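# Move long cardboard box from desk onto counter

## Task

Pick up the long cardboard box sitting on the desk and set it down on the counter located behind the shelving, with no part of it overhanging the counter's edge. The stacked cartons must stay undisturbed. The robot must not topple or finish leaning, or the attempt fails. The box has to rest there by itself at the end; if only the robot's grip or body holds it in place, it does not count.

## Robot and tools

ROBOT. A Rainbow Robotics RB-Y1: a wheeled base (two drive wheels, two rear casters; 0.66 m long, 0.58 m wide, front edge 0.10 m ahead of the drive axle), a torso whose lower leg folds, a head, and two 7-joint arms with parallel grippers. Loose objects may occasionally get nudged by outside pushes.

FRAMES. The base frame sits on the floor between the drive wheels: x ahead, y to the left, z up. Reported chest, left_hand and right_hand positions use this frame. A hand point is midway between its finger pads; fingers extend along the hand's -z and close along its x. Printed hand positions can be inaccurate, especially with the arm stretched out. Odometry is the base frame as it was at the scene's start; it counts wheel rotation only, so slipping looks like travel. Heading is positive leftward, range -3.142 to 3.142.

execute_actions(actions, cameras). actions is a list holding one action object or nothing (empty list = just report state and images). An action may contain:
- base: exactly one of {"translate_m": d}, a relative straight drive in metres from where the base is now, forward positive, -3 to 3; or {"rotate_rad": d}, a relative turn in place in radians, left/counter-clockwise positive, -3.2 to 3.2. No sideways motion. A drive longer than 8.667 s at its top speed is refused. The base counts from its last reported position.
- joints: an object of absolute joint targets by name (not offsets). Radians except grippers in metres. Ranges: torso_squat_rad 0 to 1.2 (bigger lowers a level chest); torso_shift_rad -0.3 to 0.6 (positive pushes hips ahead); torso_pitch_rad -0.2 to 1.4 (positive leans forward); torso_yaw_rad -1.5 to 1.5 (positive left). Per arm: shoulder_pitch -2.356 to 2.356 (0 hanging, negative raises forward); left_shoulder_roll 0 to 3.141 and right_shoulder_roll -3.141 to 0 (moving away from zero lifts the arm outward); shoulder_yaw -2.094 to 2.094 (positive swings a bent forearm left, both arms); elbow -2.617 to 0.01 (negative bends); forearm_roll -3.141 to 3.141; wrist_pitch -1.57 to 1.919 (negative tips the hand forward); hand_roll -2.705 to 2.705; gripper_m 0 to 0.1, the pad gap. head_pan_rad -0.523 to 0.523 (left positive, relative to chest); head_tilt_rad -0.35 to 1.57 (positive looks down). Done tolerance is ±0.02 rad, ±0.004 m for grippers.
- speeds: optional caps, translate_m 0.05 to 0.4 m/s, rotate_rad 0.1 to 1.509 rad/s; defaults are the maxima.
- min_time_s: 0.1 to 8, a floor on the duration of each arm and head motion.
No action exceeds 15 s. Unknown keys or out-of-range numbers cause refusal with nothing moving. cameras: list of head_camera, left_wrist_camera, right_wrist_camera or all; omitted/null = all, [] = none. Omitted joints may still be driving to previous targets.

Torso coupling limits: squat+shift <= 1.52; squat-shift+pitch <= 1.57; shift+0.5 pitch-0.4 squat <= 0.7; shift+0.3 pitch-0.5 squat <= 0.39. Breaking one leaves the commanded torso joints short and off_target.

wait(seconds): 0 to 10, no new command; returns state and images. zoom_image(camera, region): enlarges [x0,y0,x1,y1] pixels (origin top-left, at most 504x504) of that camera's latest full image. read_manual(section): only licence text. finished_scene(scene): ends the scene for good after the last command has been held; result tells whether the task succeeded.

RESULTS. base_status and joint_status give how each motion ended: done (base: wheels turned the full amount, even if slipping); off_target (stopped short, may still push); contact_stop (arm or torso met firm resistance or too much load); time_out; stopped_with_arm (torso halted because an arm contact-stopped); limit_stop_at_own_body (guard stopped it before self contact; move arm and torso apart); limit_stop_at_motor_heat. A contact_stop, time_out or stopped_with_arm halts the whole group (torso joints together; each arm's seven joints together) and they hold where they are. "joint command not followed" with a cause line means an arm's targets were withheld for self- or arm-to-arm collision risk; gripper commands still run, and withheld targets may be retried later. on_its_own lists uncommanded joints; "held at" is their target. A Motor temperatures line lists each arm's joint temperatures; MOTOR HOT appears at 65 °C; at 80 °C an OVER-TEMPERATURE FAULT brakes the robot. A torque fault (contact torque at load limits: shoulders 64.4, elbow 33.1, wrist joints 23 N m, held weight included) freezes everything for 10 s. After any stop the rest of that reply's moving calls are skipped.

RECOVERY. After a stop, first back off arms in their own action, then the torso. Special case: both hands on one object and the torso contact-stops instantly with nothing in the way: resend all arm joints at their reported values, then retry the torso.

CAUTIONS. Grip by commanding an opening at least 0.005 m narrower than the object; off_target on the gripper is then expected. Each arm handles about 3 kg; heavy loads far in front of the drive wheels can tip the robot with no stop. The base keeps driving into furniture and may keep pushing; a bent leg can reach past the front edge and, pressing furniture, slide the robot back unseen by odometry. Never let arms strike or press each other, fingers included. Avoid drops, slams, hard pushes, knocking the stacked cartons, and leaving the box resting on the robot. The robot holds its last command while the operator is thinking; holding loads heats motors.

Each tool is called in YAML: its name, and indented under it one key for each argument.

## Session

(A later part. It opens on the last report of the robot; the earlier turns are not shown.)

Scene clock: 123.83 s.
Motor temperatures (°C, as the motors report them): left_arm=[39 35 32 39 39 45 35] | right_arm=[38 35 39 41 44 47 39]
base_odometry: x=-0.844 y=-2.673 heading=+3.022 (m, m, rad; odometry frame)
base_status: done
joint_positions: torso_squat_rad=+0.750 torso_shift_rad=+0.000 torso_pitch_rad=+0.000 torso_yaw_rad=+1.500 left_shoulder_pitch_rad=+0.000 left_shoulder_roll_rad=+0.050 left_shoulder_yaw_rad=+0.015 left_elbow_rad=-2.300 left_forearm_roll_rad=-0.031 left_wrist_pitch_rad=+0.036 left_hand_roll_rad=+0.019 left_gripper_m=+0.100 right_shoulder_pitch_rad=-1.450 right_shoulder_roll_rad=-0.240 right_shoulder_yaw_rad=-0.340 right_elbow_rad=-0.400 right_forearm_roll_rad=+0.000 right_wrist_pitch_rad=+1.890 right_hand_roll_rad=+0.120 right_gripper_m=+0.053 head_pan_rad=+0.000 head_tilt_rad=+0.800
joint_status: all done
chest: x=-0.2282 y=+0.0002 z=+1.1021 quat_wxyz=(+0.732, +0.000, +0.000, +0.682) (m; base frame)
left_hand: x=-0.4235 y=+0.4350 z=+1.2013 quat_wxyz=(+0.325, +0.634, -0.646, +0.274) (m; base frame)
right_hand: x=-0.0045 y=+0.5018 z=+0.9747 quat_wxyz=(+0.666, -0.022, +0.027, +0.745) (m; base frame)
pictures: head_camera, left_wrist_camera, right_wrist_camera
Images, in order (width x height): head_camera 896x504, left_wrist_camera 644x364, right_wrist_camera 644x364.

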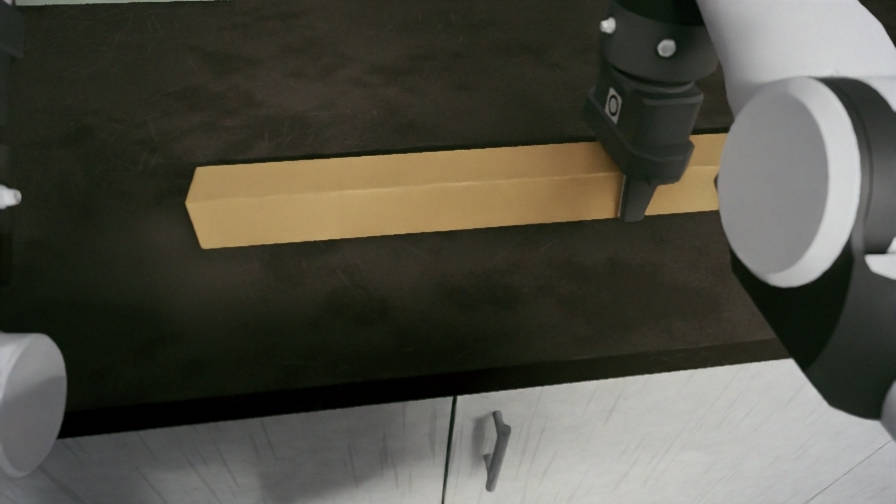

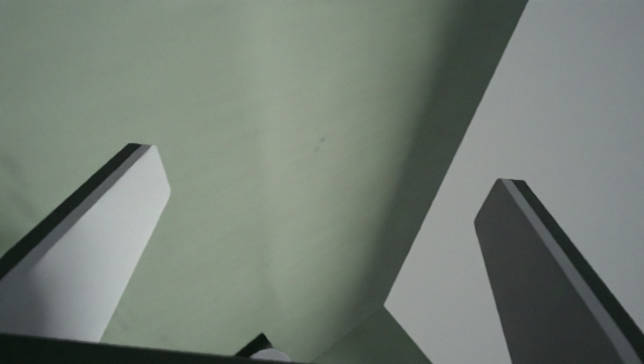

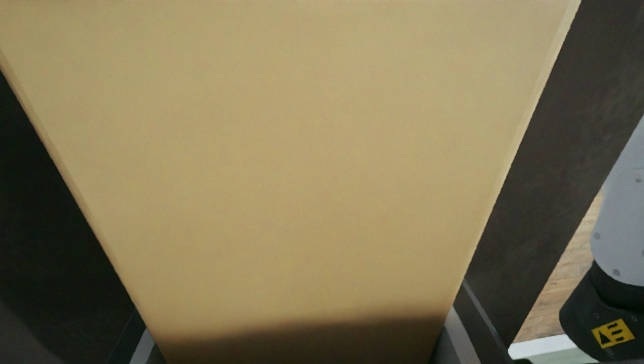

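execute_actions:
  actions:
    - {"joints":{"torso_squat_rad":0.78}}

execute_actions:
  actions:
    - {"joints":{"right_gripper_m":0.1}}
  cameras: []

execute_actions:
  actions:
    - {"joints":{"torso_squat_rad":0.45}}

Scene clock: 124.80 s.
Motor temperatures (°C, as the motors report them): left_arm=[39 35 32 39 39 45 35] | right_arm=[38 35 39 41 44 47 39]
base_odometry: x=-0.844 y=-2.673 heading=+3.022 (m, m, rad; odometry frame)
base_status: not commanded
joint_positions: torso_squat_rad=+0.780 torso_shift_rad=+0.000 torso_pitch_rad=+0.000 torso_yaw_rad=+1.500 left_shoulder_pitch_rad=+0.000 left_shoulder_roll_rad=+0.050 left_shoulder_yaw_rad=+0.015 left_elbow_rad=-2.300 left_forearm_roll_rad=-0.031 left_wrist_pitch_rad=+0.036 left_hand_roll_rad=+0.019 left_gripper_m=+0.100 right_shoulder_pitch_rad=-1.450 right_shoulder_roll_rad=-0.240 right_shoulder_yaw_rad=-0.340 right_elbow_rad=-0.400 right_forearm_roll_rad=+0.000 right_wrist_pitch_rad=+1.890 right_hand_roll_rad=+0.120 right_gripper_m=+0.053 head_pan_rad=+0.000 head_tilt_rad=+0.800
joint_status: all done
chest: x=-0.2282 y=+0.0002 z=+1.0876 quat_wxyz=(+0.732, +0.000, +0.000, +0.682) (m; base frame)
left_hand: x=-0.4235 y=+0.4350 z=+1.1867 quat_wxyz=(+0.325, +0.634, -0.646, +0.274) (m; base frame)
right_hand: x=-0.0045 y=+0.5018 z=+0.9601 quat_wxyz=(+0.666, -0.022, +0.027, +0.745) (m; base frame)
pictures: head_camera, left_wrist_camera, right_wrist_camera
Images, in order (width x height): head_camera 896x504, left_wrist_camera 644x364, right_wrist_camera 644x364.

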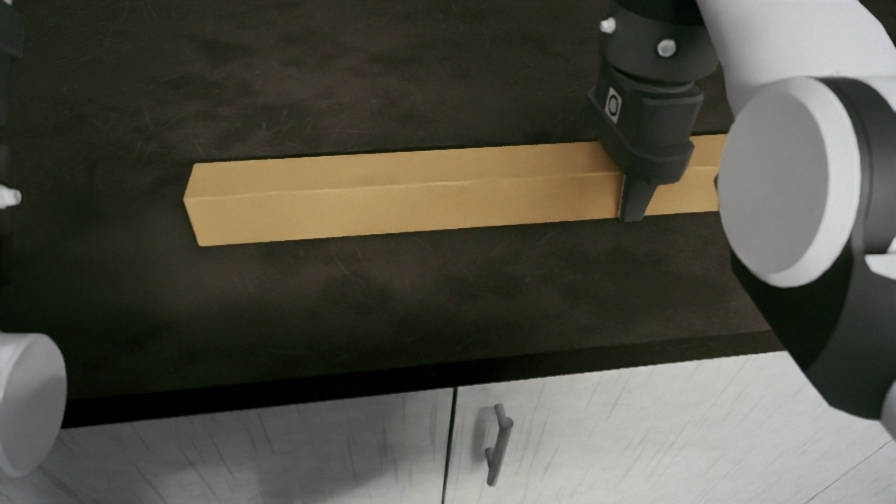

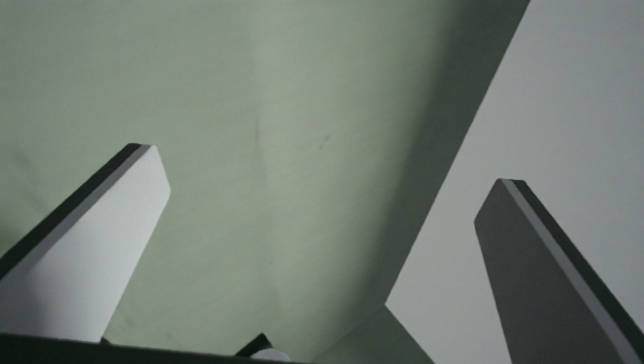

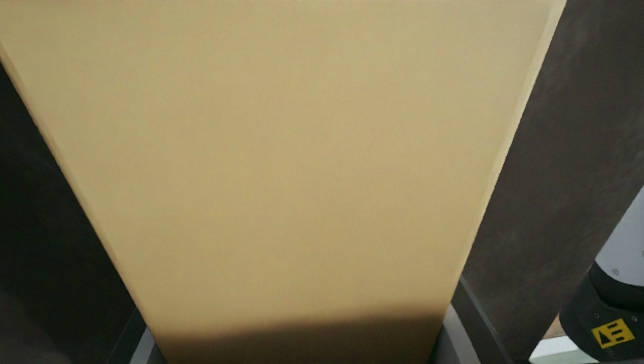

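Scene clock: 126.00 s.
Motor temperatures (°C, as the motors report them): left_arm=[39 35 32 39 39 45 35] | right_arm=[38 35 39 41 44 47 39]
base_odometry: x=-0.844 y=-2.673 heading=+3.022 (m, m, rad; odometry frame)
base_status: not commanded
joint_positions: torso_squat_rad=+0.780 torso_shift_rad=+0.000 torso_pitch_rad=+0.000 torso_yaw_rad=+1.500 left_shoulder_pitch_rad=+0.000 left_shoulder_roll_rad=+0.050 left_shoulder_yaw_rad=+0.015 left_elbow_rad=-2.300 left_forearm_roll_rad=-0.031 left_wrist_pitch_rad=+0.036 left_hand_roll_rad=+0.019 left_gripper_m=+0.100 right_shoulder_pitch_rad=-1.450 right_shoulder_roll_rad=-0.240 right_shoulder_yaw_rad=-0.340 right_elbow_rad=-0.400 right_forearm_roll_rad=+0.000 right_wrist_pitch_rad=+1.890 right_hand_roll_rad=+0.120 right_gripper_m=+0.100 head_pan_rad=+0.000 head_tilt_rad=+0.800
joint_status: all done
chest: x=-0.2282 y=+0.0002 z=+1.0876 quat_wxyz=(+0.732, +0.000, +0.000, +0.682) (m; base frame)
left_hand: x=-0.4235 y=+0.4350 z=+1.1867 quat_wxyz=(+0.325, +0.634, -0.646, +0.274) (m; base frame)
right_hand: x=-0.0045 y=+0.5018 z=+0.9601 quat_wxyz=(+0.666, -0.022, +0.027, +0.745) (m; base frame)
pictures: none
No camera images: the call's "cameras" was empty. Leave "cameras" out to get every camera's image.

Scene clock: 127.90 s.
Motor temperatures (°C, as the motors report them): left_arm=[39 35 32 39 39 45 35] | right_arm=[38 35 39 41 44 47 39]
base_odometry: x=-0.844 y=-2.673 heading=+3.022 (m, m, rad; odometry frame)
base_status: not commanded
joint_positions: torso_squat_rad=+0.450 torso_shift_rad=+0.000 torso_pitch_rad=+0.000 torso_yaw_rad=+1.500 left_shoulder_pitch_rad=+0.000 left_shoulder_roll_rad=+0.050 left_shoulder_yaw_rad=+0.015 left_elbow_rad=-2.300 left_forearm_roll_rad=-0.031 left_wrist_pitch_rad=+0.036 left_hand_roll_rad=+0.019 left_gripper_m=+0.100 right_shoulder_pitch_rad=-1.450 right_shoulder_roll_rad=-0.240 right_shoulder_yaw_rad=-0.340 right_elbow_rad=-0.400 right_forearm_roll_rad=+0.000 right_wrist_pitch_rad=+1.890 right_hand_roll_rad=+0.120 right_gripper_m=+0.100 head_pan_rad=+0.000 head_tilt_rad=+0.800
joint_status: all done
chest: x=-0.2281 y=+0.0002 z=+1.2203 quat_wxyz=(+0.732, +0.000, +0.000, +0.682) (m; base frame)
left_hand: x=-0.4234 y=+0.4350 z=+1.3195 quat_wxyz=(+0.325, +0.634, -0.646, +0.273) (m; base frame)
right_hand: x=-0.0044 y=+0.5019 z=+1.0927 quat_wxyz=(+0.666, -0.022, +0.027, +0.745) (m; base frame)
pictures: head_camera, left_wrist_camera, right_wrist_camera
Images, in order (width x height): head_camera 896x504, left_wrist_camera 644x364, right_wrist_camera 644x364.

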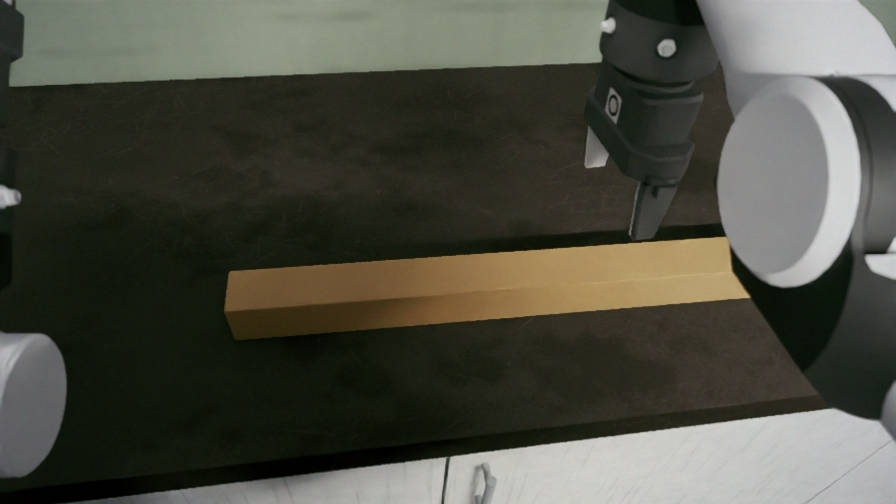

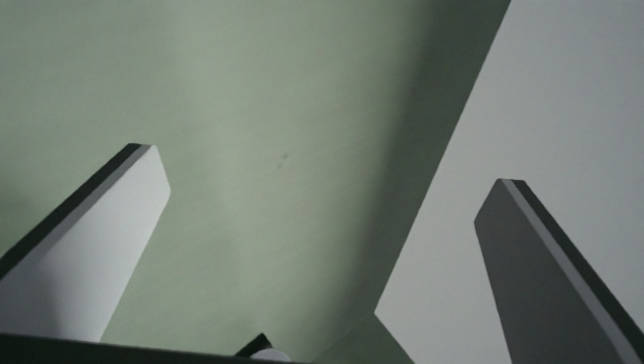

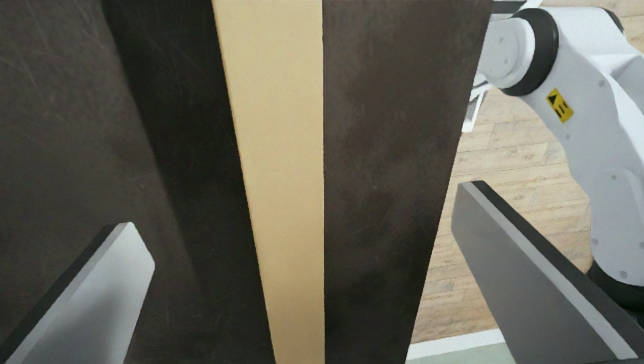

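execute_actions:
  actions:
    - {"joints":{"right_shoulder_pitch_rad":-0.6,"right_elbow_rad":-2.2,"right_wrist_pitch_rad":0,"head_pan_rad":-0.4,"head_tilt_rad":0.7}}
  cameras: ["head_camera"]

Scene clock: 130.57 s.
Motor temperatures (°C, as the motors report them): left_arm=[39 35 32 39 39 45 35] | right_arm=[38 35 39 41 44 47 39]
base_odometry: x=-0.844 y=-2.673 heading=+3.022 (m, m, rad; odometry frame)
base_status: not commanded
joint_positions: torso_squat_rad=+0.450 torso_shift_rad=+0.000 torso_pitch_rad=+0.000 torso_yaw_rad=+1.500 left_shoulder_pitch_rad=+0.000 left_shoulder_roll_rad=+0.050 left_shoulder_yaw_rad=+0.015 left_elbow_rad=-2.300 left_forearm_roll_rad=-0.031 left_wrist_pitch_rad=+0.036 left_hand_roll_rad=+0.019 left_gripper_m=+0.100 right_shoulder_pitch_rad=-0.600 right_shoulder_roll_rad=-0.240 right_shoulder_yaw_rad=-0.340 right_elbow_rad=-2.200 right_forearm_roll_rad=+0.000 right_wrist_pitch_rad=+0.000 right_hand_roll_rad=+0.120 right_gripper_m=+0.100 head_pan_rad=-0.400 head_tilt_rad=+0.700
joint_status: all done
chest: x=-0.2282 y=+0.0002 z=+1.2202 quat_wxyz=(+0.732, +0.000, +0.000, +0.682) (m; base frame)
left_hand: x=-0.4235 y=+0.4349 z=+1.3195 quat_wxyz=(+0.325, +0.634, -0.646, +0.273) (m; base frame)
right_hand: x=+0.0811 y=+0.3409 z=+1.5477 quat_wxyz=(+0.099, +0.537, -0.828, +0.125) (m; base frame)
pictures: head_camera
Images, in order (width x height): head_camera 896x504.

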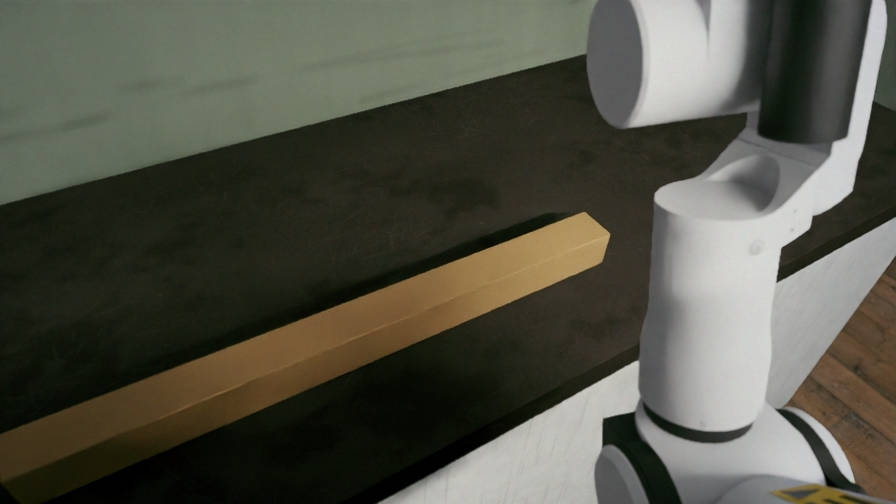

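The box is fully on the counter.

finished_scene:
  scene: 2

The scene is finished: the task was done.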